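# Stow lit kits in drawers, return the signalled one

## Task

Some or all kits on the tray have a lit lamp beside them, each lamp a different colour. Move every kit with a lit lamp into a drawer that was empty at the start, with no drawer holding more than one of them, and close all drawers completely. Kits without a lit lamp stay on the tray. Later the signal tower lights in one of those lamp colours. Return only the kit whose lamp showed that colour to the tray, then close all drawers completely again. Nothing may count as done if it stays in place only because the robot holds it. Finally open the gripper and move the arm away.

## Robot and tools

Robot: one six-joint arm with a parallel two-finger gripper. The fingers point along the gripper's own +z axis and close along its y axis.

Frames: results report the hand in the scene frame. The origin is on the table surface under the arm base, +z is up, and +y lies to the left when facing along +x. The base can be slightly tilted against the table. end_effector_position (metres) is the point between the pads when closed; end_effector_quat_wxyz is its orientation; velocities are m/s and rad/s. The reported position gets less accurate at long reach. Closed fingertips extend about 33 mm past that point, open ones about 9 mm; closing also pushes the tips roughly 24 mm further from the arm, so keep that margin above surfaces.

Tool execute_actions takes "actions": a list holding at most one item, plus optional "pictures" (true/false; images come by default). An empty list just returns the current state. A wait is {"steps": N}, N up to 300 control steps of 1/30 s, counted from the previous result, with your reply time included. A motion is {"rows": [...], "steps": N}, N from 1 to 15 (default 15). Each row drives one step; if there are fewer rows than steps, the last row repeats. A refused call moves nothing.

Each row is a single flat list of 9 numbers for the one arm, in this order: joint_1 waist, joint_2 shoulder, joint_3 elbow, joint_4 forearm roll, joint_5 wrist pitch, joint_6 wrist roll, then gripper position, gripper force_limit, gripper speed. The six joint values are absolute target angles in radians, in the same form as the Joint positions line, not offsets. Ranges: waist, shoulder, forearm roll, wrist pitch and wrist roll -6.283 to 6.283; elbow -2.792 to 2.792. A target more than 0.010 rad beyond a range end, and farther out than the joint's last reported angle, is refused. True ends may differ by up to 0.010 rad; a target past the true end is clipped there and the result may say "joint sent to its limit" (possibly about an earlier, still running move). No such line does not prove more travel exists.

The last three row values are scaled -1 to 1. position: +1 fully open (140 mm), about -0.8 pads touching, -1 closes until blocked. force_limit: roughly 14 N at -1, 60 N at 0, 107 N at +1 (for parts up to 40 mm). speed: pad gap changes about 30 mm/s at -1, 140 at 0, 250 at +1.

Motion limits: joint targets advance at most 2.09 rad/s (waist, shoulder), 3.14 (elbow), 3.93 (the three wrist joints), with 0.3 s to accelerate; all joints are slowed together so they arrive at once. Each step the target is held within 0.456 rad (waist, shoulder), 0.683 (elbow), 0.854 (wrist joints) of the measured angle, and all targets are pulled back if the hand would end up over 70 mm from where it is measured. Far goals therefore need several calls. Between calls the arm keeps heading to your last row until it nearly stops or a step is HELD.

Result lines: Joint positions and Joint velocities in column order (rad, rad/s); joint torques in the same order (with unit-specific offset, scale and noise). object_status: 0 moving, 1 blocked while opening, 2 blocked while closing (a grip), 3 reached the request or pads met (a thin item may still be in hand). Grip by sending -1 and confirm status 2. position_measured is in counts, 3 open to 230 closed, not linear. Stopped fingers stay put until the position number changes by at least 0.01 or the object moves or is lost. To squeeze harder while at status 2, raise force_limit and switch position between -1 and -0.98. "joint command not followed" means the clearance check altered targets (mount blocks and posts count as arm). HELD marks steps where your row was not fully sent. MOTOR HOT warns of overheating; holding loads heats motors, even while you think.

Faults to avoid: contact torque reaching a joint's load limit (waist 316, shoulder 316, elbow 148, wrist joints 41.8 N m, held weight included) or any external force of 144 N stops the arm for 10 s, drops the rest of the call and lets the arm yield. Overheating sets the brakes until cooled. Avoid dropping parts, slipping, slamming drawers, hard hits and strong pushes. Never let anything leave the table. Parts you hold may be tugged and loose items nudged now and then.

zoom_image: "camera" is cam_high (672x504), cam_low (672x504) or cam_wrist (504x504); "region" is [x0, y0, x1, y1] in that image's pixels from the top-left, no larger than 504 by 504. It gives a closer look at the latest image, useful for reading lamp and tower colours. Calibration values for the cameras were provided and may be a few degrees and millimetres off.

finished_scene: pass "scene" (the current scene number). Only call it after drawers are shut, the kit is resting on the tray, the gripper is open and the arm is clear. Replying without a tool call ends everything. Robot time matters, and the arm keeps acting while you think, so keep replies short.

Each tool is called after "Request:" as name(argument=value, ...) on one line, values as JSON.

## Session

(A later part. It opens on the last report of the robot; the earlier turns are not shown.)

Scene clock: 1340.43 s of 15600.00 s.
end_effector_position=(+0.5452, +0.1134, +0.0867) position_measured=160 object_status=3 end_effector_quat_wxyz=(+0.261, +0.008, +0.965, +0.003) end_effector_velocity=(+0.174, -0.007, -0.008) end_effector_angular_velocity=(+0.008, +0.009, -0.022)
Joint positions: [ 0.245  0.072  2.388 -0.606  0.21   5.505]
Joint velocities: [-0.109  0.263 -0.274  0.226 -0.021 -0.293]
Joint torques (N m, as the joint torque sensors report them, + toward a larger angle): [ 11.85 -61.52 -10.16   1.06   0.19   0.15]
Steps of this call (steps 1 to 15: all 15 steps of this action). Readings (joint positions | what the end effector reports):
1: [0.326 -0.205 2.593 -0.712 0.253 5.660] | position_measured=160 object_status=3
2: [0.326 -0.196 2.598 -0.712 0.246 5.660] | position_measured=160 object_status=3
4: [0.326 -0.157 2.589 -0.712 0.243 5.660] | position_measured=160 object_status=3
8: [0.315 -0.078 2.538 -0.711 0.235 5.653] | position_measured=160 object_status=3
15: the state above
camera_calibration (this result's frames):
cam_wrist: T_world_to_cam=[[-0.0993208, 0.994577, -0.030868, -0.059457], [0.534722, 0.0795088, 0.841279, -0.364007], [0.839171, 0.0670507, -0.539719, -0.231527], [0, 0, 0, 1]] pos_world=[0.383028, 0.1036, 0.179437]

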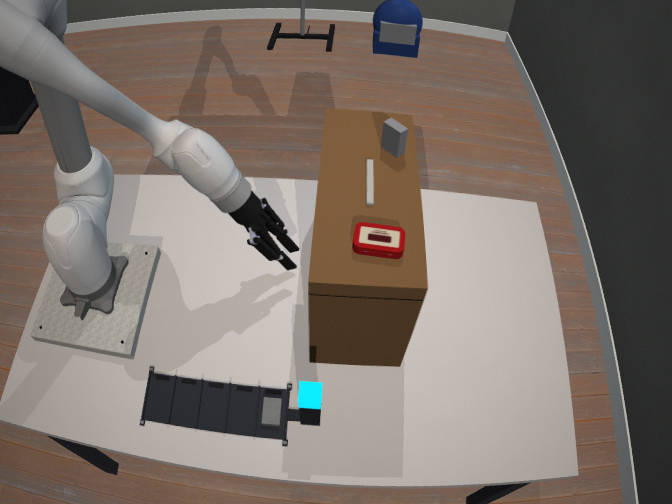

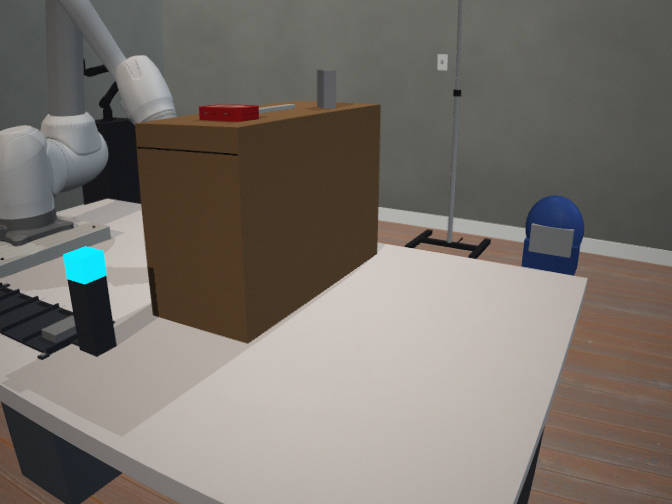

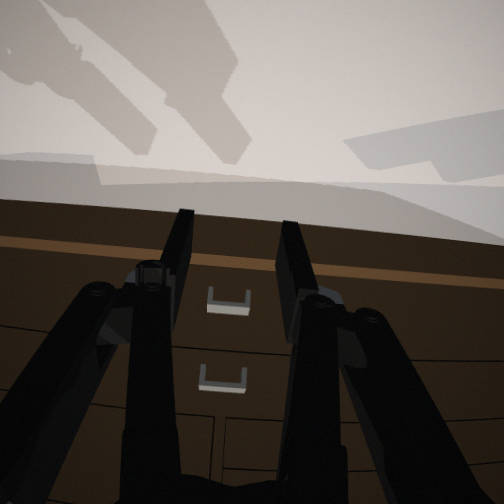

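Request:
execute_actions(actions=[{"rows":[[0.238,0.092,2.366,-0.585,0.209,5.479,-0.25,0,0.5],[0.233,0.106,2.349,-0.569,0.209,5.461,-0.25,0,0.5],[0.229,0.120,2.333,-0.554,0.210,5.442,-0.25,0,0.5],[0.224,0.134,2.316,-0.538,0.210,5.424,-0.25,0,0.5],[0.224,0.134,2.316,-0.538,0.210,5.424,-0.25,0,0.5],[0.224,0.134,2.316,-0.538,0.210,5.424,-0.25,0,0.5],[0.222,0.141,2.308,-0.530,0.210,5.414,-0.25,0,0.5],[0.222,0.141,2.308,-0.530,0.210,5.414,-0.25,0,0.5],[0.222,0.141,2.308,-0.530,0.210,5.414,-0.25,0,0.5],[0.2195,0.148,2.30,-0.523,0.210,5.405,-0.25,0,0.5]],"steps":14}])

Scene clock: 1344.90 s of 15600.00 s.
end_effector_position=(+0.5991, +0.1142, +0.0862) position_measured=160 object_status=3 end_effector_quat_wxyz=(+0.261, +0.010, +0.965, +0.004) end_effector_velocity=(+0.002, +0.000, -0.001) end_effector_angular_velocity=(+0.000, +0.000, +0.002)
Joint positions: [ 0.22   0.148  2.3   -0.523  0.21   5.405]
Joint velocities: [-0.001  0.003 -0.003  0.005 -0.001 -0.006]
Joint torques (N m, as the joint torque sensors report them, + toward a larger angle): [ -0.6  -42.22 -25.96   2.1   -0.94   0.61]
Steps of this call (steps 1 to 15: the robot went on to your last target; steps 16 to 90: nothing new was sent; then 1.00 s passed at rest; steps 91 to 104: all 14 steps of this action). Readings (joint positions | what the end effector reports):
91: [0.242 0.078 2.382 -0.600 0.209 5.498] | position_measured=160 object_status=3
92: [0.242 0.081 2.379 -0.597 0.209 5.494] | position_measured=160 object_status=3
94: [0.235 0.101 2.355 -0.574 0.209 5.467] | position_measured=160 object_status=3
98: [0.223 0.136 2.314 -0.536 0.210 5.421] | position_measured=160 object_status=3
104: the state above
camera_calibration (this result's frames):
cam_wrist: T_world_to_cam=[[-0.0968063, 0.994931, -0.027201, -0.0567001], [0.535178, 0.075076, 0.841397, -0.392228], [0.839174, 0.0668952, -0.539733, -0.277082], [0, 0, 0, 1]] pos_world=[0.436943, 0.104395, 0.178927]

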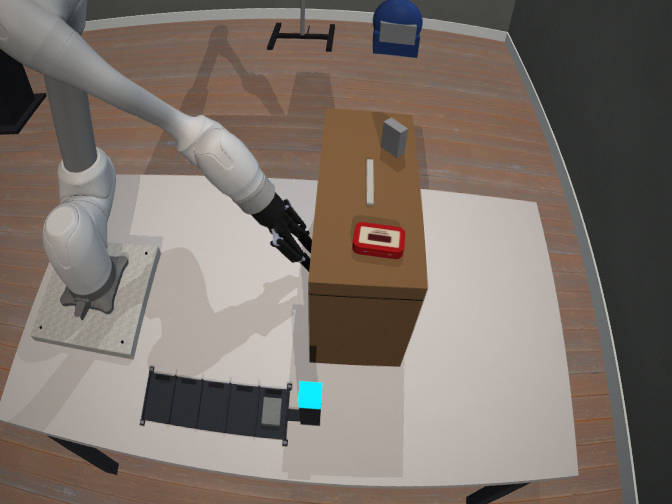

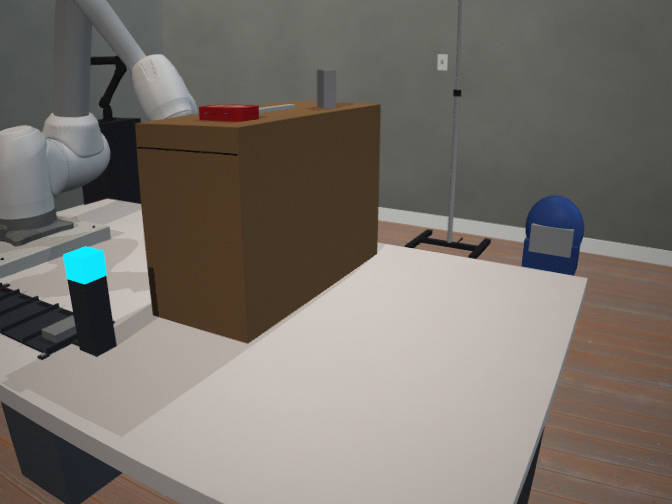

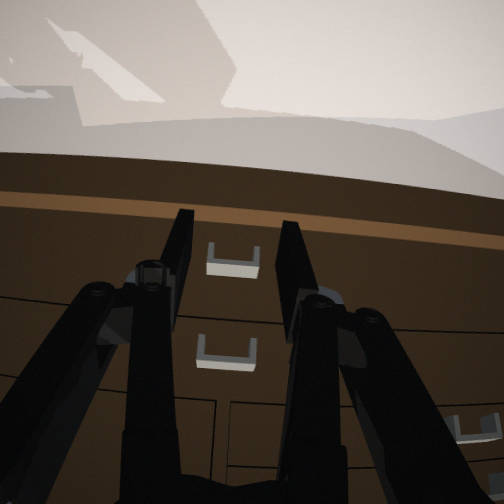

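Request:
execute_actions(actions=[{"rows":[[0.2195,0.148,2.30,-0.523,0.210,5.405,-1,-1,-0.3]],"steps":15}], pictures=false)

Request:
execute_actions(actions=[{"rows":[[0.2195,0.148,2.30,-0.523,0.210,5.405,-0.97,0.3,-0.3]],"steps":10}], pictures=false)

Request:
execute_actions(actions=[{"rows":[[0.221,0.144,2.305,-0.528,0.210,5.410,-0.97,0.3,-0.3],[0.222,0.141,2.308,-0.530,0.210,5.414,-0.97,0.3,-0.3],[0.224,0.134,2.316,-0.538,0.210,5.424,-0.97,0.3,-0.3],[0.226,0.127,2.325,-0.546,0.210,5.433,-0.97,0.3,-0.3],[0.229,0.120,2.333,-0.554,0.210,5.442,-0.97,0.3,-0.3],[0.231,0.113,2.341,-0.561,0.209,5.451,-0.97,0.3,-0.3],[0.233,0.106,2.349,-0.569,0.209,5.461,-0.97,0.3,-0.3],[0.236,0.099,2.357,-0.577,0.209,5.470,-0.97,0.3,-0.3],[0.238,0.092,2.366,-0.585,0.209,5.479,-0.97,0.3,-0.3],[0.240,0.085,2.374,-0.592,0.209,5.489,-0.97,0.3,-0.3],[0.2425,0.078,2.382,-0.6,0.209,5.498,-0.97,0.3,-0.3]],"steps":14}], pictures=false)

Scene clock: 1351.17 s of 15600.00 s.
end_effector_position=(+0.5992, +0.1142, +0.0862) position_measured=189 object_status=2 end_effector_quat_wxyz=(+0.261, +0.010, +0.965, +0.004) end_effector_velocity=(-0.000, +0.000, +0.001) end_effector_angular_velocity=(+0.000, -0.001, -0.001)
Joint positions: [ 0.219  0.148  2.3   -0.523  0.21   5.405]
Joint velocities: [ 0.    -0.001 -0.    -0.     0.     0.001]
Joint torques (N m, as the joint torque sensors report them, + toward a larger angle): [  3.36 -39.33 -27.77   2.7   -2.83   0.22]
Steps of this call (steps 1 to 15: the robot went on to your last target; steps 16 to 90: nothing new was sent; then 2.77 s passed at rest; steps 91 to 105: all 15 steps of this action). Readings (joint positions | what the end effector reports):
91: [0.219 0.148 2.300 -0.523 0.210 5.405] | position_measured=160 object_status=0
92: [0.219 0.148 2.300 -0.523 0.210 5.405] | position_measured=162 object_status=0
94: [0.219 0.148 2.300 -0.523 0.210 5.405] | position_measured=173 object_status=0
98: [0.219 0.148 2.300 -0.523 0.210 5.405] | position_measured=189 object_status=0
105: the state above

Scene clock: 1351.50 s of 15600.00 s.
end_effector_position=(+0.5993, +0.1142, +0.0862) position_measured=195 object_status=2 end_effector_quat_wxyz=(+0.261, +0.010, +0.965, +0.004) end_effector_velocity=(-0.000, -0.001, -0.001) end_effector_angular_velocity=(-0.002, +0.003, -0.002)
Joint positions: [ 0.219  0.148  2.3   -0.523  0.21   5.405]
Joint velocities: [-0.001  0.001 -0.    -0.     0.003  0.   ]
Joint torques (N m, as the joint torque sensors report them, + toward a larger angle): [  1.99 -33.93 -25.7    2.84  -2.42  -0.06]
Steps of this call (steps 1 to 10: all 10 steps of this action). Readings (joint positions | what the end effector reports):
1: [0.219 0.148 2.300 -0.523 0.210 5.405] | position_measured=189 object_status=0
2: [0.219 0.148 2.300 -0.523 0.210 5.405] | position_measured=195 object_status=0
4: [0.219 0.148 2.300 -0.523 0.210 5.405] | position_measured=195 object_status=0
8: [0.219 0.148 2.300 -0.523 0.210 5.405] | position_measured=195 object_status=2
10: the state above

Scene clock: 1351.97 s of 15600.00 s.
end_effector_position=(+0.5495, +0.1134, +0.0864) position_measured=195 object_status=2 end_effector_quat_wxyz=(+0.261, +0.009, +0.965, +0.003) end_effector_velocity=(-0.014, +0.001, +0.002) end_effector_angular_velocity=(+0.000, -0.004, +0.000)
Joint positions: [ 0.242  0.079  2.381 -0.599  0.209  5.497]
Joint velocities: [ 0.011 -0.023  0.023 -0.028  0.001  0.036]
Joint torques (N m, as the joint torque sensors report them, + toward a larger angle): [ -6.24 -21.71 -33.66   2.85  -0.78   0.32]
Steps of this call (steps 1 to 14: all 14 steps of this action). Readings (joint positions | what the end effector reports):
1: [0.219 0.148 2.300 -0.523 0.210 5.405] | position_measured=195 object_status=2
2: [0.220 0.147 2.302 -0.524 0.210 5.407] | position_measured=195 object_status=2
4: [0.222 0.140 2.309 -0.532 0.210 5.416] | position_measured=195 object_status=2
8: [0.230 0.114 2.340 -0.560 0.210 5.450] | position_measured=195 object_status=2
14: the state above

Pull to .45 then .43.

Request:
execute_actions(actions=[{"rows":[[0.248,0.063,2.398,-0.613,0.210,5.514,-0.97,0.3,-0.3],[0.2535,0.049,2.414,-0.626,0.211,5.531,-0.97,0.3,-0.3],[0.259,0.034,2.429,-0.638,0.211,5.547,-0.97,0.3,-0.3],[0.2645,0.020,2.445,-0.651,0.212,5.564,-0.97,0.3,-0.3],[0.27,0.005,2.461,-0.664,0.213,5.58,-0.97,0.3,-0.3],[0.2776,-0.011,2.476,-0.674,0.216,5.594,-0.97,0.3,-0.3],[0.285,-0.027,2.491,-0.684,0.220,5.608,-0.97,0.3,-0.3],[0.293,-0.042,2.505,-0.694,0.223,5.622,-0.97,0.3,-0.3],[0.300,-0.058,2.520,-0.704,0.227,5.636,-0.97,0.3,-0.3],[0.308,-0.074,2.535,-0.714,0.230,5.65,-0.97,0.3,-0.3],[0.317,-0.091,2.550,-0.713,0.236,5.655,-0.97,0.3,-0.3],[0.326,-0.108,2.564,-0.712,0.243,5.66,-0.97,0.3,-0.3]],"steps":15}], pictures=false)

Request:
execute_actions(actions=[{"rows":[[0.326,-0.108,2.564,-0.712,0.243,5.66,-0.05,0,0],[0.326,-0.108,2.564,-0.712,0.243,5.66,-0.05,0,0],[0.326,-0.108,2.564,-0.712,0.243,5.66,-0.05,0,0],[0.326,-0.108,2.564,-0.712,0.243,5.66,-0.05,0,0],[0.326,-0.108,2.564,-0.712,0.243,5.66,-0.05,0,0],[0.326,-0.108,2.564,-0.712,0.243,5.66,-0.05,0,0],[0.326,-0.108,2.564,-0.712,0.243,5.66,-0.05,0,0],[0.326,-0.108,2.564,-0.712,0.243,5.66,-0.05,0,0],[0.326,-0.2,2.6,-0.712,0.243,5.66,-0.05,0,0]],"steps":15}])

Scene clock: 1362.20 s of 15600.00 s.
end_effector_position=(+0.4328, +0.1121, +0.0857) position_measured=195 object_status=2 end_effector_quat_wxyz=(+0.262, -0.001, +0.965, +0.000) end_effector_velocity=(-0.122, -0.002, -0.004) end_effector_angular_velocity=(-0.002, +0.008, +0.012)
Joint positions: [ 0.324 -0.104  2.56  -0.712  0.241  5.658]
Joint velocities: [ 0.108 -0.204  0.171 -0.002  0.071  0.079]
Joint torques (N m, as the joint torque sensors report them, + toward a larger angle): [ -6.06  13.99 -33.75   3.19  -3.    -0.6 ]
Steps of this call (steps 1 to 15: the robot went on to your last target; steps 16 to 120: nothing new was sent; then 5.73 s passed at rest; steps 121 to 135: all 15 steps of this action). Readings (joint positions | what the end effector reports):
121: [0.243 0.078 2.382 -0.600 0.209 5.498] | position_measured=195 object_status=2
122: [0.244 0.075 2.385 -0.603 0.209 5.501] | position_measured=195 object_status=2
124: [0.251 0.054 2.408 -0.621 0.211 5.525] | position_measured=195 object_status=2
128: [0.273 -0.001 2.466 -0.667 0.215 5.584] | position_measured=195 object_status=2
135: the state above

Scene clock: 1362.70 s of 15600.00 s.
end_effector_position=(+0.4147, +0.1071, +0.1051) position_measured=135 object_status=3 end_effector_quat_wxyz=(+0.286, +0.002, +0.958, +0.008) end_effector_velocity=(-0.046, -0.015, +0.055) end_effector_angular_velocity=(+0.046, -0.150, -0.003)
Joint positions: [ 0.326 -0.195  2.598 -0.712  0.243  5.66 ]
Joint velocities: [-0.001 -0.258  0.1    0.     0.001 -0.   ]
Joint torques (N m, as the joint torque sensors report them, + toward a larger angle): [ -8.33  18.38 -32.86   2.51  -1.03   0.21]
Steps of this call (steps 1 to 15: all 15 steps of this action). Readings (joint positions | what the end effector reports):
1: [0.326 -0.107 2.563 -0.712 0.243 5.660] | position_measured=195 object_status=0
2: [0.326 -0.108 2.563 -0.712 0.243 5.660] | position_measured=195 object_status=0
4: [0.326 -0.108 2.564 -0.712 0.243 5.660] | position_measured=178 object_status=0
8: [0.326 -0.108 2.564 -0.712 0.243 5.660] | position_measured=147 object_status=0
15: the state above
camera_calibration (this result's frames):
cam_wrist: T_world_to_cam=[[-0.112991, 0.993125, -0.0305908, -0.0596984], [0.489075, 0.0823909, 0.868341, -0.293382], [0.864892, 0.0831537, -0.495023, -0.12873], [0, 0, 0, 1]] pos_world=[0.248078, 0.0941644, 0.189205]

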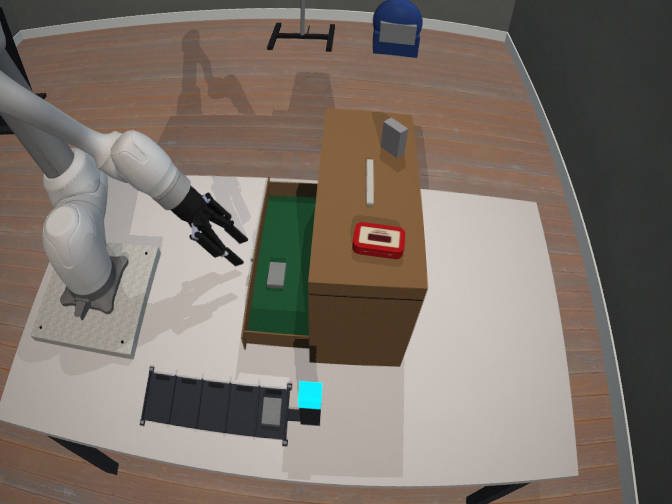

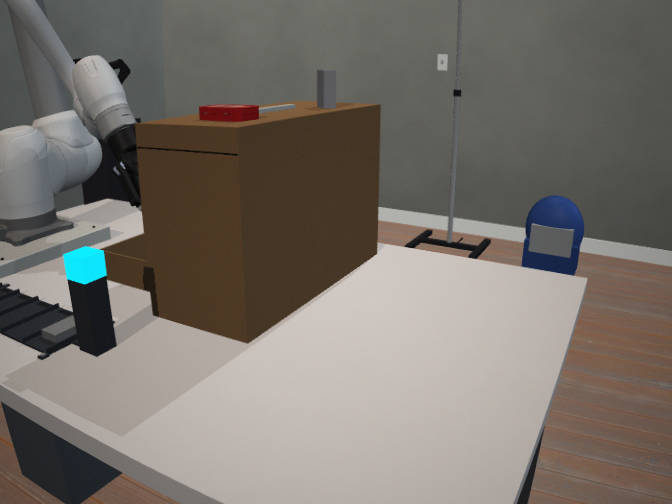

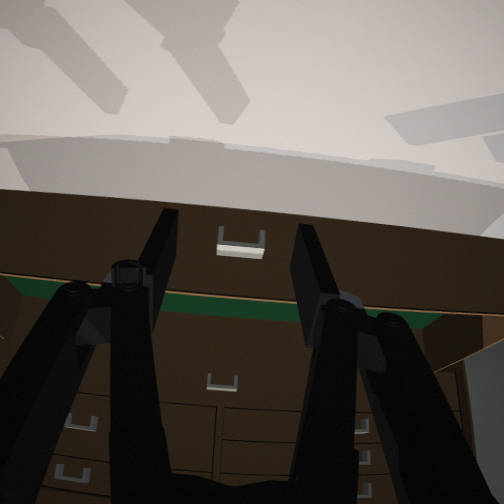

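Request:
execute_actions(actions=[{"rows":[[0.3,-0.4,2.4,-0.5,0.6,5.0,-0.2,0,0]],"steps":15}], pictures=false)

Request:
execute_actions(actions=[{"rows":[[0.1,-0.3,2.1,0,1.2,3.17,-0.2,0,0]],"steps":15}], pictures=false)

Request:
execute_actions(actions=[{"steps":15}], pictures=false)

Request:
execute_actions(actions=[{"rows":[[0.068,-0.001,1.979,0,1.163,3.17,-0.2,0,0]],"steps":15}], pictures=false)

Request:
execute_actions(actions=[{"rows":[[0.066,0.1347,2.075,0,0.932,3.17,-0.2,0,0]],"steps":15}])

Scene clock: 1368.20 s of 15600.00 s.
end_effector_position=(+0.4452, +0.0635, +0.2595) position_measured=154 object_status=3 end_effector_quat_wxyz=(+0.307, -0.144, +0.935, -0.102) end_effector_velocity=(-0.013, -0.032, +0.154) end_effector_angular_velocity=(-0.250, +0.017, +0.240)
Joint positions: [ 0.301 -0.395  2.405 -0.506  0.59   5.019]
Joint velocities: [-0.027 -0.193 -0.194  0.205  0.345 -0.638]
Joint torques (N m, as the joint torque sensors report them, + toward a larger angle): [ -3.64  17.82 -28.05   1.92  -0.74   0.18]
Steps of this call (steps 1 to 15: the robot went on to your last target; steps 16 to 90: nothing new was sent; then 2.00 s passed at rest; steps 91 to 105: all 15 steps of this action). Readings (joint positions | what the end effector reports):
91: [0.326 -0.200 2.600 -0.712 0.243 5.660] | position_measured=135 object_status=0
92: [0.326 -0.202 2.599 -0.711 0.245 5.655] | position_measured=138 object_status=0
94: [0.324 -0.217 2.583 -0.694 0.274 5.602] | position_measured=152 object_status=0
98: [0.315 -0.286 2.514 -0.621 0.397 5.375] | position_measured=154 object_status=0
105: the state above

Scene clock: 1368.70 s of 15600.00 s.
end_effector_position=(+0.4077, +0.0517, +0.3141) position_measured=154 object_status=3 end_effector_quat_wxyz=(+0.081, -0.494, +0.864, -0.057) end_effector_velocity=(-0.041, +0.046, +0.075) end_effector_angular_velocity=(-0.350, +0.437, +3.263)
Joint positions: [ 0.123 -0.311  2.133 -0.056  1.134  3.783]
Joint velocities: [-0.168  0.084 -0.243  0.413  0.491 -3.623]
Joint torques (N m, as the joint torque sensors report them, + toward a larger angle): [  1.86 -11.37 -36.02   3.72  -0.15  -0.01]
Steps of this call (steps 1 to 15: all 15 steps of this action). Readings (joint positions | what the end effector reports):
1: [0.300 -0.399 2.401 -0.501 0.598 5.004] | position_measured=154 object_status=3
2: [0.299 -0.399 2.398 -0.496 0.605 4.992] | position_measured=154 object_status=3
4: [0.286 -0.393 2.376 -0.462 0.648 4.931] | position_measured=154 object_status=3
8: [0.220 -0.359 2.274 -0.294 0.851 4.635] | position_measured=154 object_status=3
15: the state above

Scene clock: 1369.20 s of 15600.00 s.
end_effector_position=(+0.4024, +0.0586, +0.3250) position_measured=154 object_status=3 end_effector_quat_wxyz=(-0.060, +0.719, -0.691, +0.045) end_effector_velocity=(-0.000, +0.000, +0.000) end_effector_angular_velocity=(+0.000, +0.000, +0.001)
Joint positions: [ 0.1  -0.3   2.1  -0.    1.2   3.17]
Joint velocities: [-0.    -0.    -0.     0.     0.001 -0.001]
Joint torques (N m, as the joint torque sensors report them, + toward a larger angle): [ -1.41 -11.26 -40.61   4.47  -0.39   0.17]
Steps of this call (steps 1 to 15: the robot went on to your last target). Readings (joint positions | what the end effector reports):
1: [0.117 -0.309 2.125 -0.043 1.149 3.663] | position_measured=154 object_status=3
2: [0.113 -0.306 2.119 -0.032 1.162 3.553] | position_measured=154 object_status=3
4: [0.106 -0.303 2.109 -0.015 1.183 3.372] | position_measured=154 object_status=3
8: [0.100 -0.300 2.100 -0.000 1.200 3.183] | position_measured=154 object_status=3
15: the state above

Scene clock: 1369.70 s of 15600.00 s.
end_effector_position=(+0.5093, +0.0507, +0.2558) position_measured=154 object_status=3 end_effector_quat_wxyz=(-0.008, +0.710, -0.704, -0.002) end_effector_velocity=(+0.005, +0.001, +0.004) end_effector_angular_velocity=(+0.001, -0.009, +0.001)
Joint positions: [ 0.068 -0.001  1.979  0.     1.163  3.17 ]
Joint velocities: [ 0.001 -0.    -0.008  0.    -0.001  0.   ]
Joint torques (N m, as the joint torque sensors report them, + toward a larger angle): [  3.82 -59.68 -40.23   4.62   0.37   0.1 ]
Steps of this call (steps 1 to 15: all 15 steps of this action). Readings (joint positions | what the end effector reports):
1: [0.100 -0.300 2.100 -0.000 1.200 3.170] | position_measured=154 object_status=3
2: [0.100 -0.297 2.099 0.000 1.200 3.170] | position_measured=154 object_status=3
4: [0.097 -0.269 2.088 0.000 1.197 3.170] | position_measured=154 object_status=3
8: [0.083 -0.140 2.035 0.000 1.180 3.170] | position_measured=154 object_status=3
15: the state above

Scene clock: 1370.20 s of 15600.00 s.
end_effector_position=(+0.5296, +0.0521, +0.1385) position_measured=154 object_status=3 end_effector_quat_wxyz=(-0.008, +0.710, -0.704, -0.002) end_effector_velocity=(+0.000, +0.000, -0.001) end_effector_angular_velocity=(-0.000, -0.000, +0.001)
Joint positions: [0.066 0.134 2.075 0.    0.932 3.17 ]
Joint velocities: [ 0.001  0.001  0.    -0.    -0.002  0.   ]
Joint torques (N m, as the joint torque sensors report them, + toward a larger angle): [  0.3  -44.03 -33.1    3.67   0.26   0.07]
Steps of this call (steps 1 to 15: all 15 steps of this action). Readings (joint positions | what the end effector reports):
1: [0.068 -0.001 1.979 0.000 1.163 3.170] | position_measured=154 object_status=3
2: [0.068 0.001 1.981 0.000 1.158 3.170] | position_measured=154 object_status=3
4: [0.068 0.029 2.002 0.000 1.110 3.170] | position_measured=154 object_status=3
8: [0.066 0.111 2.059 0.000 0.972 3.170] | position_measured=154 object_status=3
15: the state above
camera_calibration (this result's frames):
cam_wrist: T_world_to_cam=[[-0.99188, -0.126501, 0.0131326, 0.526663], [-0.105599, 0.87671, 0.469285, -0.0453126], [-0.0708784, 0.464087, -0.882949, 0.322455], [0, 0, 0, 1]] pos_world=[0.540456, -0.0432978, 0.299059]

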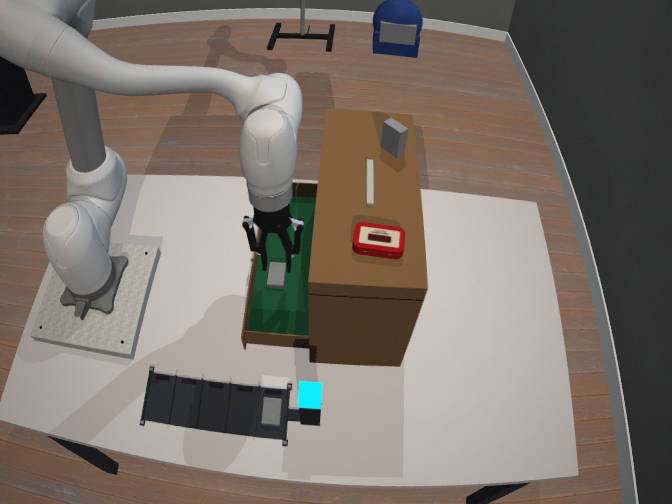

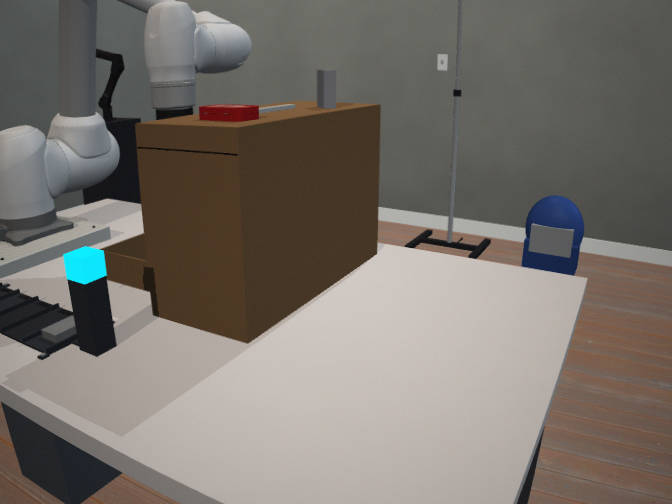

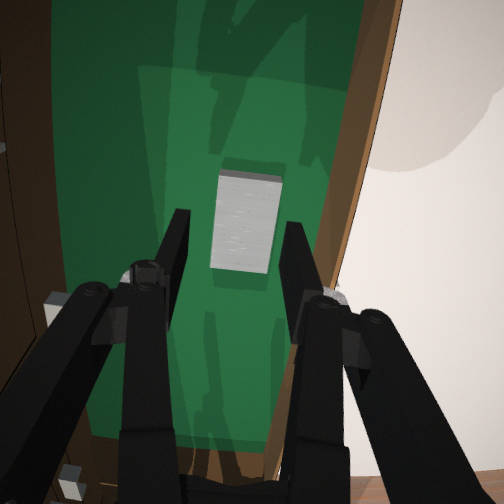

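Request:
execute_actions(actions=[{"rows":[[0.066,0.129,2.082,0,0.930,3.25,-0.2,0,0],[0.066,0.129,2.082,0,0.930,3.25,-0.2,0,0],[0.066,0.129,2.082,0,0.930,3.25,-0.2,0,0],[0.066,0.129,2.082,0,0.930,3.25,-0.2,0,0],[0.066,0.165,2.109,0,0.868,3.25,-0.2,0,0],[0.066,0.165,2.109,0,0.868,3.25,-0.2,0,0],[0.066,0.165,2.109,0,0.868,3.25,-0.2,0,0],[0.066,0.165,2.109,0,0.868,3.25,-0.2,0,0],[0.066,0.185,2.124,0,0.833,3.25,-0.2,0,0]],"steps":14}])

Scene clock: 1377.27 s of 15600.00 s.
end_effector_position=(+0.5254, +0.0526, +0.0906) position_measured=154 object_status=3 end_effector_quat_wxyz=(-0.008, +0.681, -0.732, -0.003) end_effector_velocity=(+0.003, +0.000, -0.000) end_effector_angular_velocity=(+0.001, -0.009, -0.001)
Joint positions: [ 0.066  0.185  2.124 -0.     0.833  3.25 ]
Joint velocities: [ 0.     0.     0.     0.001 -0.01   0.   ]
Joint torques (N m, as the joint torque sensors report them, + toward a larger angle): [ -0.04 -48.45 -29.87   3.42  -0.26   0.05]
Steps of this call (steps 1 to 15: the robot went on to your last target; steps 16 to 90: nothing new was sent; then 3.60 s passed at rest; steps 91 to 104: all 14 steps of this action). Readings (joint positions | what the end effector reports):
91: [0.066 0.135 2.075 -0.000 0.932 3.170] | position_measured=154 object_status=3
92: [0.066 0.134 2.075 -0.000 0.932 3.175] | position_measured=154 object_status=3
94: [0.066 0.131 2.080 -0.000 0.931 3.222] | position_measured=154 object_status=3
98: [0.066 0.154 2.102 -0.000 0.886 3.250] | position_measured=154 object_status=3
104: the state above
camera_calibration (this result's frames):
cam_wrist: T_world_to_cam=[[-0.99878, -0.0470724, 0.0149323, 0.522395], [-0.0345511, 0.88212, 0.469756, -0.0613863], [-0.0352846, 0.468667, -0.88267, 0.260675], [0, 0, 0, 1]] pos_world=[0.528835, -0.0434292, 0.251126]

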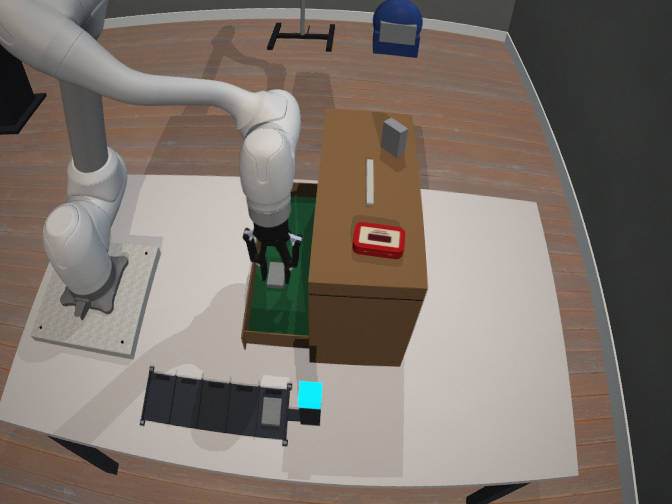

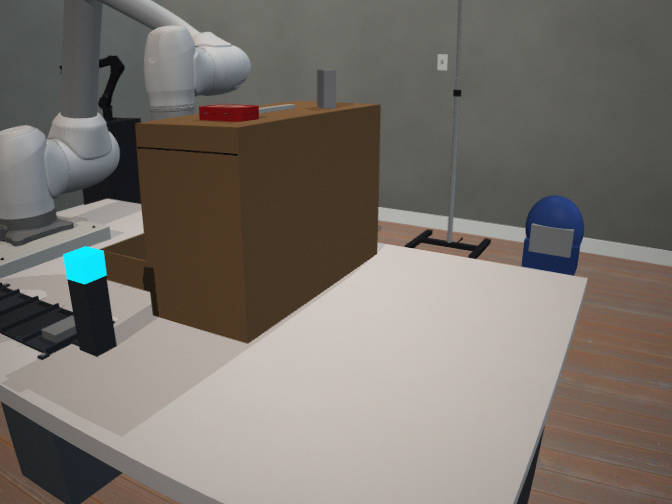

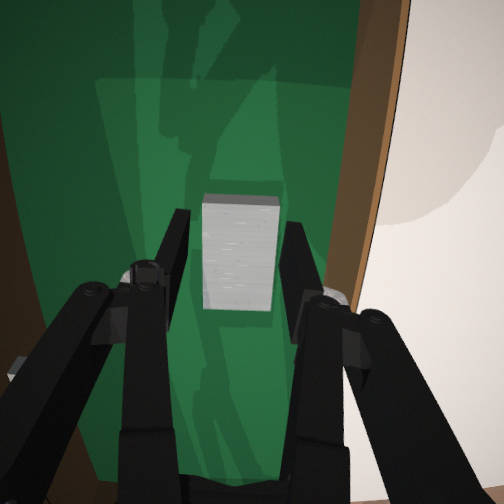

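Request:
execute_actions(actions=[{"rows":[[0.066,0.190,2.1277,0,0.824,3.25,-0.2,0,0],[0.066,0.190,2.1277,0,0.824,3.25,-0.2,0,0],[0.066,0.190,2.1277,0,0.824,3.25,-0.2,0,0],[0.066,0.195,2.1315,0,0.815,3.25,-0.2,0,0],[0.066,0.195,2.1315,0,0.815,3.25,-0.2,0,0],[0.066,0.195,2.1315,0,0.815,3.25,-0.2,0,0],[0.066,0.195,2.1315,0,0.815,3.25,-1,-0.2,-0.3]],"steps":15}], pictures=false)

Request:
execute_actions(actions=[{"rows":[[0.066,0.195,2.1315,0,0.815,3.25,-1,-0.2,-0.3]],"steps":10}], pictures=false)

Request:
execute_actions(actions=[{"rows":[[0.066,0.195,2.1315,0,0.815,3.25,-0.97,0.3,-0.3]],"steps":10}], pictures=false)

Scene clock: 1382.23 s of 15600.00 s.
end_effector_position=(+0.5251, +0.0528, +0.0822) position_measured=174 object_status=0 end_effector_quat_wxyz=(-0.008, +0.681, -0.732, -0.003) end_effector_velocity=(-0.001, +0.000, -0.000) end_effector_angular_velocity=(+0.000, +0.001, -0.001)
Joint positions: [0.066 0.195 2.131 0.    0.815 3.25 ]
Joint velocities: [0.    0.    0.    0.    0.001 0.001]
Joint torques (N m, as the joint torque sensors report them, + toward a larger angle): [ -1.16 -47.49 -28.48   3.37  -0.14   0.1 ]
Steps of this call (steps 1 to 15: the robot went on to your last target; steps 16 to 90: nothing new was sent; then 1.47 s passed at rest; steps 91 to 105: all 15 steps of this action). Readings (joint positions | what the end effector reports):
91: [0.066 0.185 2.124 0.000 0.833 3.250] | position_measured=154 object_status=3
92: [0.066 0.187 2.125 0.000 0.829 3.250] | position_measured=154 object_status=3
94: [0.066 0.190 2.128 0.000 0.824 3.250] | position_measured=154 object_status=3
98: [0.066 0.195 2.131 0.000 0.815 3.250] | position_measured=156 object_status=0
105: the state above

Scene clock: 1382.57 s of 15600.00 s.
end_effector_position=(+0.5250, +0.0528, +0.0821) position_measured=174 object_status=2 end_effector_quat_wxyz=(-0.008, +0.681, -0.732, -0.003) end_effector_velocity=(-0.000, -0.000, -0.000) end_effector_angular_velocity=(-0.000, +0.000, -0.001)
Joint positions: [0.066 0.195 2.131 0.    0.815 3.25 ]
Joint velocities: [-0.     0.    -0.    -0.     0.     0.001]
Joint torques (N m, as the joint torque sensors report them, + toward a larger angle): [ -1.09 -47.23 -28.54   3.33  -0.11   0.31]
Steps of this call (steps 1 to 10: all 10 steps of this action). Readings (joint positions | what the end effector reports):
1: [0.066 0.195 2.131 0.000 0.815 3.250] | position_measured=174 object_status=0
2: [0.066 0.195 2.131 0.000 0.815 3.250] | position_measured=174 object_status=0
4: [0.066 0.195 2.131 0.000 0.815 3.250] | position_measured=174 object_status=0
8: [0.066 0.195 2.131 0.000 0.815 3.250] | position_measured=174 object_status=2
10: the state above

Scene clock: 1382.90 s of 15600.00 s.
end_effector_position=(+0.5250, +0.0528, +0.0821) position_measured=177 object_status=2 end_effector_quat_wxyz=(-0.008, +0.681, -0.732, -0.003) end_effector_velocity=(+0.001, +0.000, +0.000) end_effector_angular_velocity=(-0.000, -0.002, -0.000)
Joint positions: [0.066 0.195 2.131 0.    0.815 3.25 ]
Joint velocities: [ 0.     0.    -0.    -0.    -0.002  0.001]
Joint torques (N m, as the joint torque sensors report them, + toward a larger angle): [ -0.5  -46.06 -27.84   3.62   0.05   0.01]
Steps of this call (steps 1 to 10: all 10 steps of this action). Readings (joint positions | what the end effector reports):
1: [0.066 0.195 2.131 0.000 0.815 3.250] | position_measured=174 object_status=0
2: [0.066 0.195 2.131 0.000 0.815 3.250] | position_measured=177 object_status=0
4: [0.066 0.195 2.131 0.000 0.815 3.250] | position_measured=177 object_status=0
8: [0.066 0.195 2.131 0.000 0.815 3.250] | position_measured=177 object_status=2
10: the state above

Request:
execute_actions(actions=[{"rows":[[0.066,0.18,2.12,0,0.84,3.25,-0.97,0.3,-0.3],[0.066,0.18,2.12,0,0.84,3.25,-0.97,0.3,-0.3],[0.066,0.18,2.12,0,0.84,3.25,-0.97,0.3,-0.3],[0.066,0.129,2.082,0,0.93,3.25,-0.97,0.3,-0.3],[0.066,0.129,2.082,0,0.93,3.25,-0.97,0.3,-0.3],[0.066,0.129,2.082,0,0.93,3.25,-0.97,0.3,-0.3],[0.068,-0.03,1.97,0,1.2,3.25,-0.97,0.3,-0.3]],"steps":15}], pictures=false)

Request:
execute_actions(actions=[{"rows":[[0.068,-0.1,1.95,0,1.29,3.25,-0.97,0.3,-0.3]],"steps":12}], pictures=false)

Request:
execute_actions(actions=[{"rows":[[-0.683,-0.1,1.95,0,1.29,2.49,-0.97,0.3,-0.3]],"steps":15}], pictures=false)

Request:
execute_actions(actions=[{"steps":15}], pictures=false)

Request:
execute_actions(actions=[{"rows":[[-0.683,0.131,2.142,0,0.868,2.49,-0.97,0.3,-0.3]],"steps":15}], pictures=false)

Request:
execute_actions(actions=[{"steps":8}])

Scene clock: 1391.57 s of 15600.00 s.
end_effector_position=(+0.5057, +0.0503, +0.2561) position_measured=177 object_status=2 end_effector_quat_wxyz=(-0.009, +0.682, -0.732, -0.002) end_effector_velocity=(-0.110, -0.006, +0.423) end_effector_angular_velocity=(+0.001, -0.031, +0.008)
Joint positions: [ 0.068 -0.008  1.985 -0.     1.162  3.25 ]
Joint velocities: [ 0.009 -0.484 -0.347  0.     0.8    0.   ]
Joint torques (N m, as the joint torque sensors report them, + toward a larger angle): [ -2.12 -19.89 -29.42   3.26   0.01   0.19]
Steps of this call (steps 1 to 15: the robot went on to your last target; steps 16 to 90: nothing new was sent; then 5.17 s passed at rest; steps 91 to 105: all 15 steps of this action). Readings (joint positions | what the end effector reports):
91: [0.066 0.195 2.132 -0.000 0.815 3.250] | position_measured=177 object_status=2
92: [0.066 0.192 2.130 -0.000 0.820 3.250] | position_measured=177 object_status=2
94: [0.066 0.181 2.121 -0.000 0.838 3.250] | position_measured=177 object_status=2
98: [0.066 0.131 2.084 -0.000 0.925 3.250] | position_measured=177 object_status=2
105: the state above

Scene clock: 1391.97 s of 15600.00 s.
end_effector_position=(+0.4721, +0.0483, +0.3195) position_measured=177 object_status=2 end_effector_quat_wxyz=(-0.008, +0.682, -0.731, -0.002) end_effector_velocity=(-0.000, -0.000, +0.001) end_effector_angular_velocity=(+0.000, -0.002, +0.000)
Joint positions: [ 0.068 -0.1    1.95  -0.     1.29   3.25 ]
Joint velocities: [-0.    -0.002 -0.     0.     0.    -0.   ]
Joint torques (N m, as the joint torque sensors report them, + toward a larger angle): [ -1.87 -30.   -39.99   4.38   0.07   0.13]
Steps of this call (steps 1 to 12: all 12 steps of this action). Readings (joint positions | what the end effector reports):
1: [0.068 -0.022 1.976 -0.000 1.185 3.250] | position_measured=177 object_status=2
2: [0.068 -0.034 1.970 -0.000 1.205 3.250] | position_measured=177 object_status=2
4: [0.068 -0.073 1.957 -0.000 1.257 3.250] | position_measured=177 object_status=2
8: [0.068 -0.100 1.950 -0.000 1.290 3.250] | position_measured=177 object_status=2
12: the state above

Scene clock: 1392.47 s of 15600.00 s.
end_effector_position=(+0.4590, -0.1271, +0.3169) position_measured=177 object_status=2 end_effector_quat_wxyz=(-0.008, +0.714, -0.700, -0.002) end_effector_velocity=(-0.113, -0.426, -0.008) end_effector_angular_velocity=(+0.001, +0.004, -0.205)
Joint positions: [-0.303 -0.1    1.95   0.     1.29   2.79 ]
Joint velocities: [-0.924  0.001  0.    -0.     0.    -0.72 ]
Joint torques (N m, as the joint torque sensors report them, + toward a larger angle): [ -0.2  -32.31 -39.17   4.34   0.3    0.13]
Steps of this call (steps 1 to 15: all 15 steps of this action). Readings (joint positions | what the end effector reports):
1: [0.068 -0.100 1.950 -0.000 1.290 3.250] | position_measured=177 object_status=2
2: [0.065 -0.100 1.950 0.000 1.290 3.245] | position_measured=177 object_status=2
4: [0.038 -0.100 1.950 0.000 1.290 3.199] | position_measured=177 object_status=2
8: [-0.085 -0.100 1.950 0.000 1.290 3.011] | position_measured=177 object_status=2
15: the state above

Scene clock: 1392.97 s of 15600.00 s.
end_effector_position=(+0.3805, -0.2894, +0.3139) position_measured=177 object_status=2 end_effector_quat_wxyz=(-0.008, +0.685, -0.728, -0.002) end_effector_velocity=(-0.002, -0.002, +0.001) end_effector_angular_velocity=(+0.000, -0.000, +0.004)
Joint positions: [-0.683 -0.1    1.95   0.     1.29   2.49 ]
Joint velocities: [-0.006 -0.002 -0.     0.     0.002 -0.009]
Joint torques (N m, as the joint torque sensors report them, + toward a larger angle): [  6.86 -36.04 -39.47   4.68   0.21   0.15]
Steps of this call (steps 1 to 15: the robot went on to your last target). Readings (joint positions | what the end effector reports):
1: [-0.334 -0.100 1.950 0.000 1.290 2.765] | position_measured=177 object_status=2
2: [-0.365 -0.100 1.950 0.000 1.290 2.741] | position_measured=177 object_status=2
4: [-0.428 -0.100 1.950 0.000 1.290 2.691] | position_measured=177 object_status=2
8: [-0.553 -0.100 1.950 0.000 1.290 2.593] | position_measured=177 object_status=2
15: the state above

Scene clock: 1393.47 s of 15600.00 s.
end_effector_position=(+0.4060, -0.3070, +0.1066) position_measured=177 object_status=2 end_effector_quat_wxyz=(-0.008, +0.685, -0.728, -0.003) end_effector_velocity=(-0.004, +0.005, -0.123) end_effector_angular_velocity=(-0.001, -0.001, -0.001)
Joint positions: [-0.683  0.129  2.14   0.     0.873  2.49 ]
Joint velocities: [-0.002  0.143  0.118 -0.    -0.261 -0.001]
Joint torques (N m, as the joint torque sensors report them, + toward a larger angle): [  5.12 -85.52 -47.92   5.32  -0.15   0.08]
Steps of this call (steps 1 to 15: all 15 steps of this action). Readings (joint positions | what the end effector reports):
1: [-0.683 -0.100 1.950 0.000 1.290 2.490] | position_measured=177 object_status=2
2: [-0.683 -0.097 1.952 0.000 1.285 2.490] | position_measured=177 object_status=2
4: [-0.683 -0.070 1.975 0.000 1.234 2.490] | position_measured=177 object_status=2
8: [-0.683 0.009 2.041 0.000 1.091 2.490] | position_measured=177 object_status=2
15: the state above

Scene clock: 1393.73 s of 15600.00 s.
end_effector_position=(+0.4063, -0.3073, +0.1047) position_measured=177 object_status=2 end_effector_quat_wxyz=(-0.008, +0.685, -0.728, -0.002) end_effector_velocity=(-0.001, +0.001, -0.001) end_effector_angular_velocity=(+0.002, +0.002, +0.000)
Joint positions: [-0.683  0.131  2.142  0.     0.868  2.49 ]
Joint velocities: [-0.     0.001  0.001  0.     0.001 -0.   ]
Joint torques (N m, as the joint torque sensors report them, + toward a larger angle): [ -0.45 -44.64 -31.43   3.52   0.09   0.05]
Steps of this call (steps 1 to 8: the robot went on to your last target). Readings (joint positions | what the end effector reports):
1: [-0.683 0.131 2.142 0.000 0.869 2.490] | position_measured=177 object_status=2
2: [-0.683 0.131 2.142 0.000 0.868 2.490] | position_measured=177 object_status=2
4: [-0.683 0.131 2.142 0.000 0.868 2.490] | position_measured=177 object_status=2
8: the state above
camera_calibration (this result's frames):
cam_wrist: T_world_to_cam=[[-0.998228, -0.0578907, 0.0137332, 0.382949], [-0.0446895, 0.88192, 0.469276, 0.249494], [-0.0392783, 0.467831, -0.882945, 0.438944], [0, 0, 0, 1]] pos_world=[0.410661, -0.403216, 0.265222]

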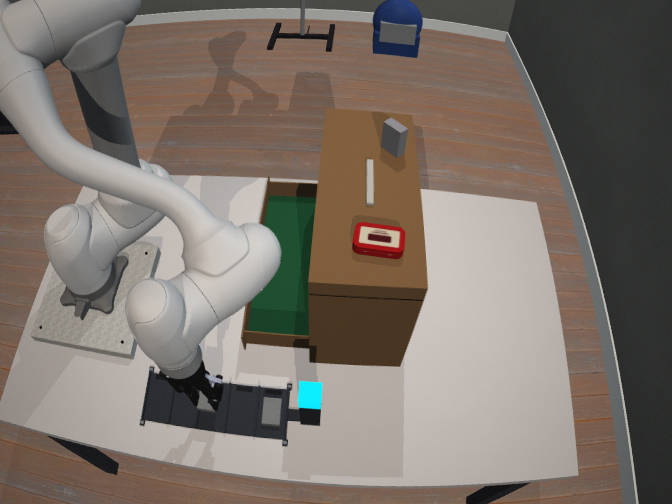

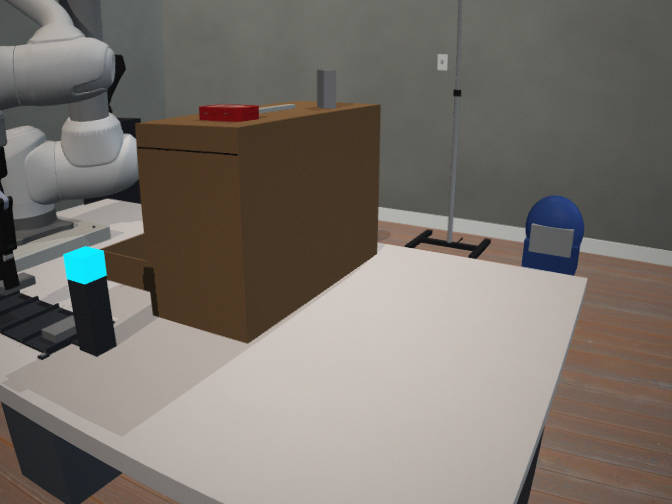

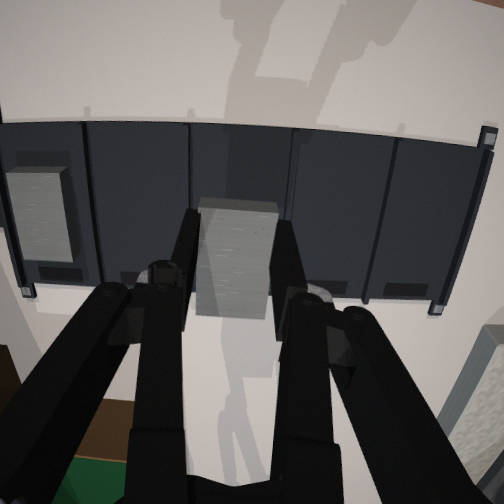

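Request:
execute_actions(actions=[{"rows":[[-0.683,0.17,2.165,0,0.806,2.49,-0.97,0.3,-0.3],[-0.683,0.17,2.165,0,0.806,2.49,-0.97,0.3,-0.3],[-0.683,0.17,2.165,0,0.806,2.49,-0.97,0.3,-0.3],[-0.683,0.17,2.165,0,0.806,2.49,-0.97,0.3,-0.3],[-0.683,0.185,2.174,0,0.782,2.49,-0.97,0.3,-0.3],[-0.683,0.185,2.174,0,0.782,2.49,-0.97,0.3,-0.3],[-0.683,0.185,2.174,0,0.782,2.49,-0.97,0.3,-0.3],[-0.683,0.193,2.1785,0,0.770,2.49,-0.97,0.3,-0.3],[-0.683,0.193,2.1785,0,0.770,2.49,-0.97,0.3,-0.3],[-0.683,0.193,2.1785,0,0.770,2.49,-0.97,0.3,-0.3],[-0.683,0.198,2.1815,0,0.762,2.49,-0.97,0.3,-0.3]],"steps":15}])

Scene clock: 1398.20 s of 15600.00 s.
end_effector_position=(+0.4066, -0.3065, +0.0546) position_measured=177 object_status=2 end_effector_quat_wxyz=(-0.008, +0.685, -0.728, -0.003) end_effector_velocity=(+0.001, -0.000, -0.001) end_effector_angular_velocity=(-0.002, -0.002, +0.000)
Joint positions: [-0.683  0.198  2.181 -0.     0.762  2.49 ]
Joint velocities: [ 0.001  0.002  0.001  0.    -0.006  0.   ]
Joint torques (N m, as the joint torque sensors report them, + toward a larger angle): [ -0.35 -48.99 -28.69   3.15  -0.02   0.13]
Steps of this call (steps 1 to 15: the robot went on to your last target; steps 16 to 90: nothing new was sent; then 0.97 s passed at rest; steps 91 to 105: all 15 steps of this action). Readings (joint positions | what the end effector reports):
91: [-0.683 0.131 2.142 0.000 0.868 2.490] | position_measured=177 object_status=2
92: [-0.683 0.134 2.144 -0.000 0.863 2.490] | position_measured=177 object_status=2
94: [-0.683 0.158 2.158 -0.000 0.825 2.490] | position_measured=177 object_status=2
98: [-0.683 0.184 2.174 -0.000 0.784 2.490] | position_measured=177 object_status=2
105: the state above
camera_calibration (this result's frames):
cam_wrist: T_world_to_cam=[[-0.998215, -0.0579779, 0.0143514, 0.383877], [-0.044461, 0.881742, 0.469632, 0.272203], [-0.0398825, 0.468156, -0.882745, 0.394668], [0, 0, 0, 1]] pos_world=[0.411035, -0.402523, 0.215047]

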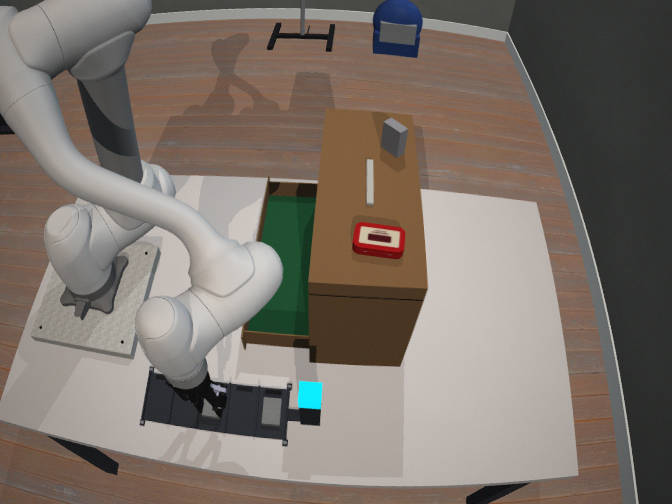

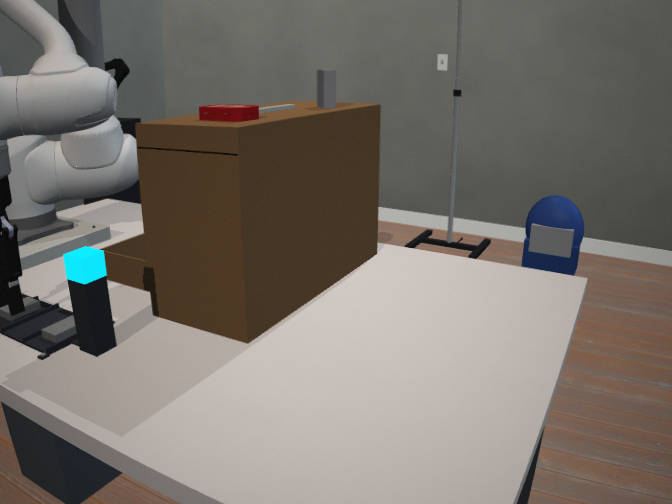

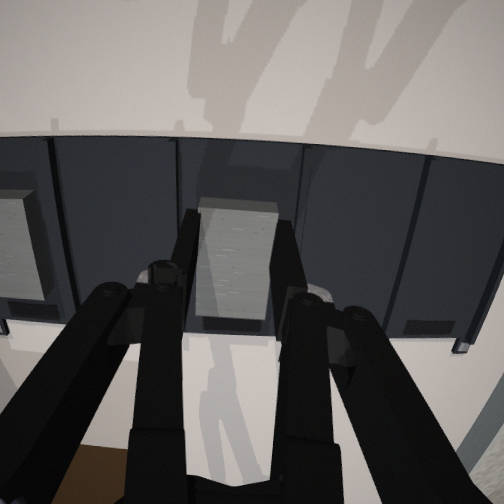

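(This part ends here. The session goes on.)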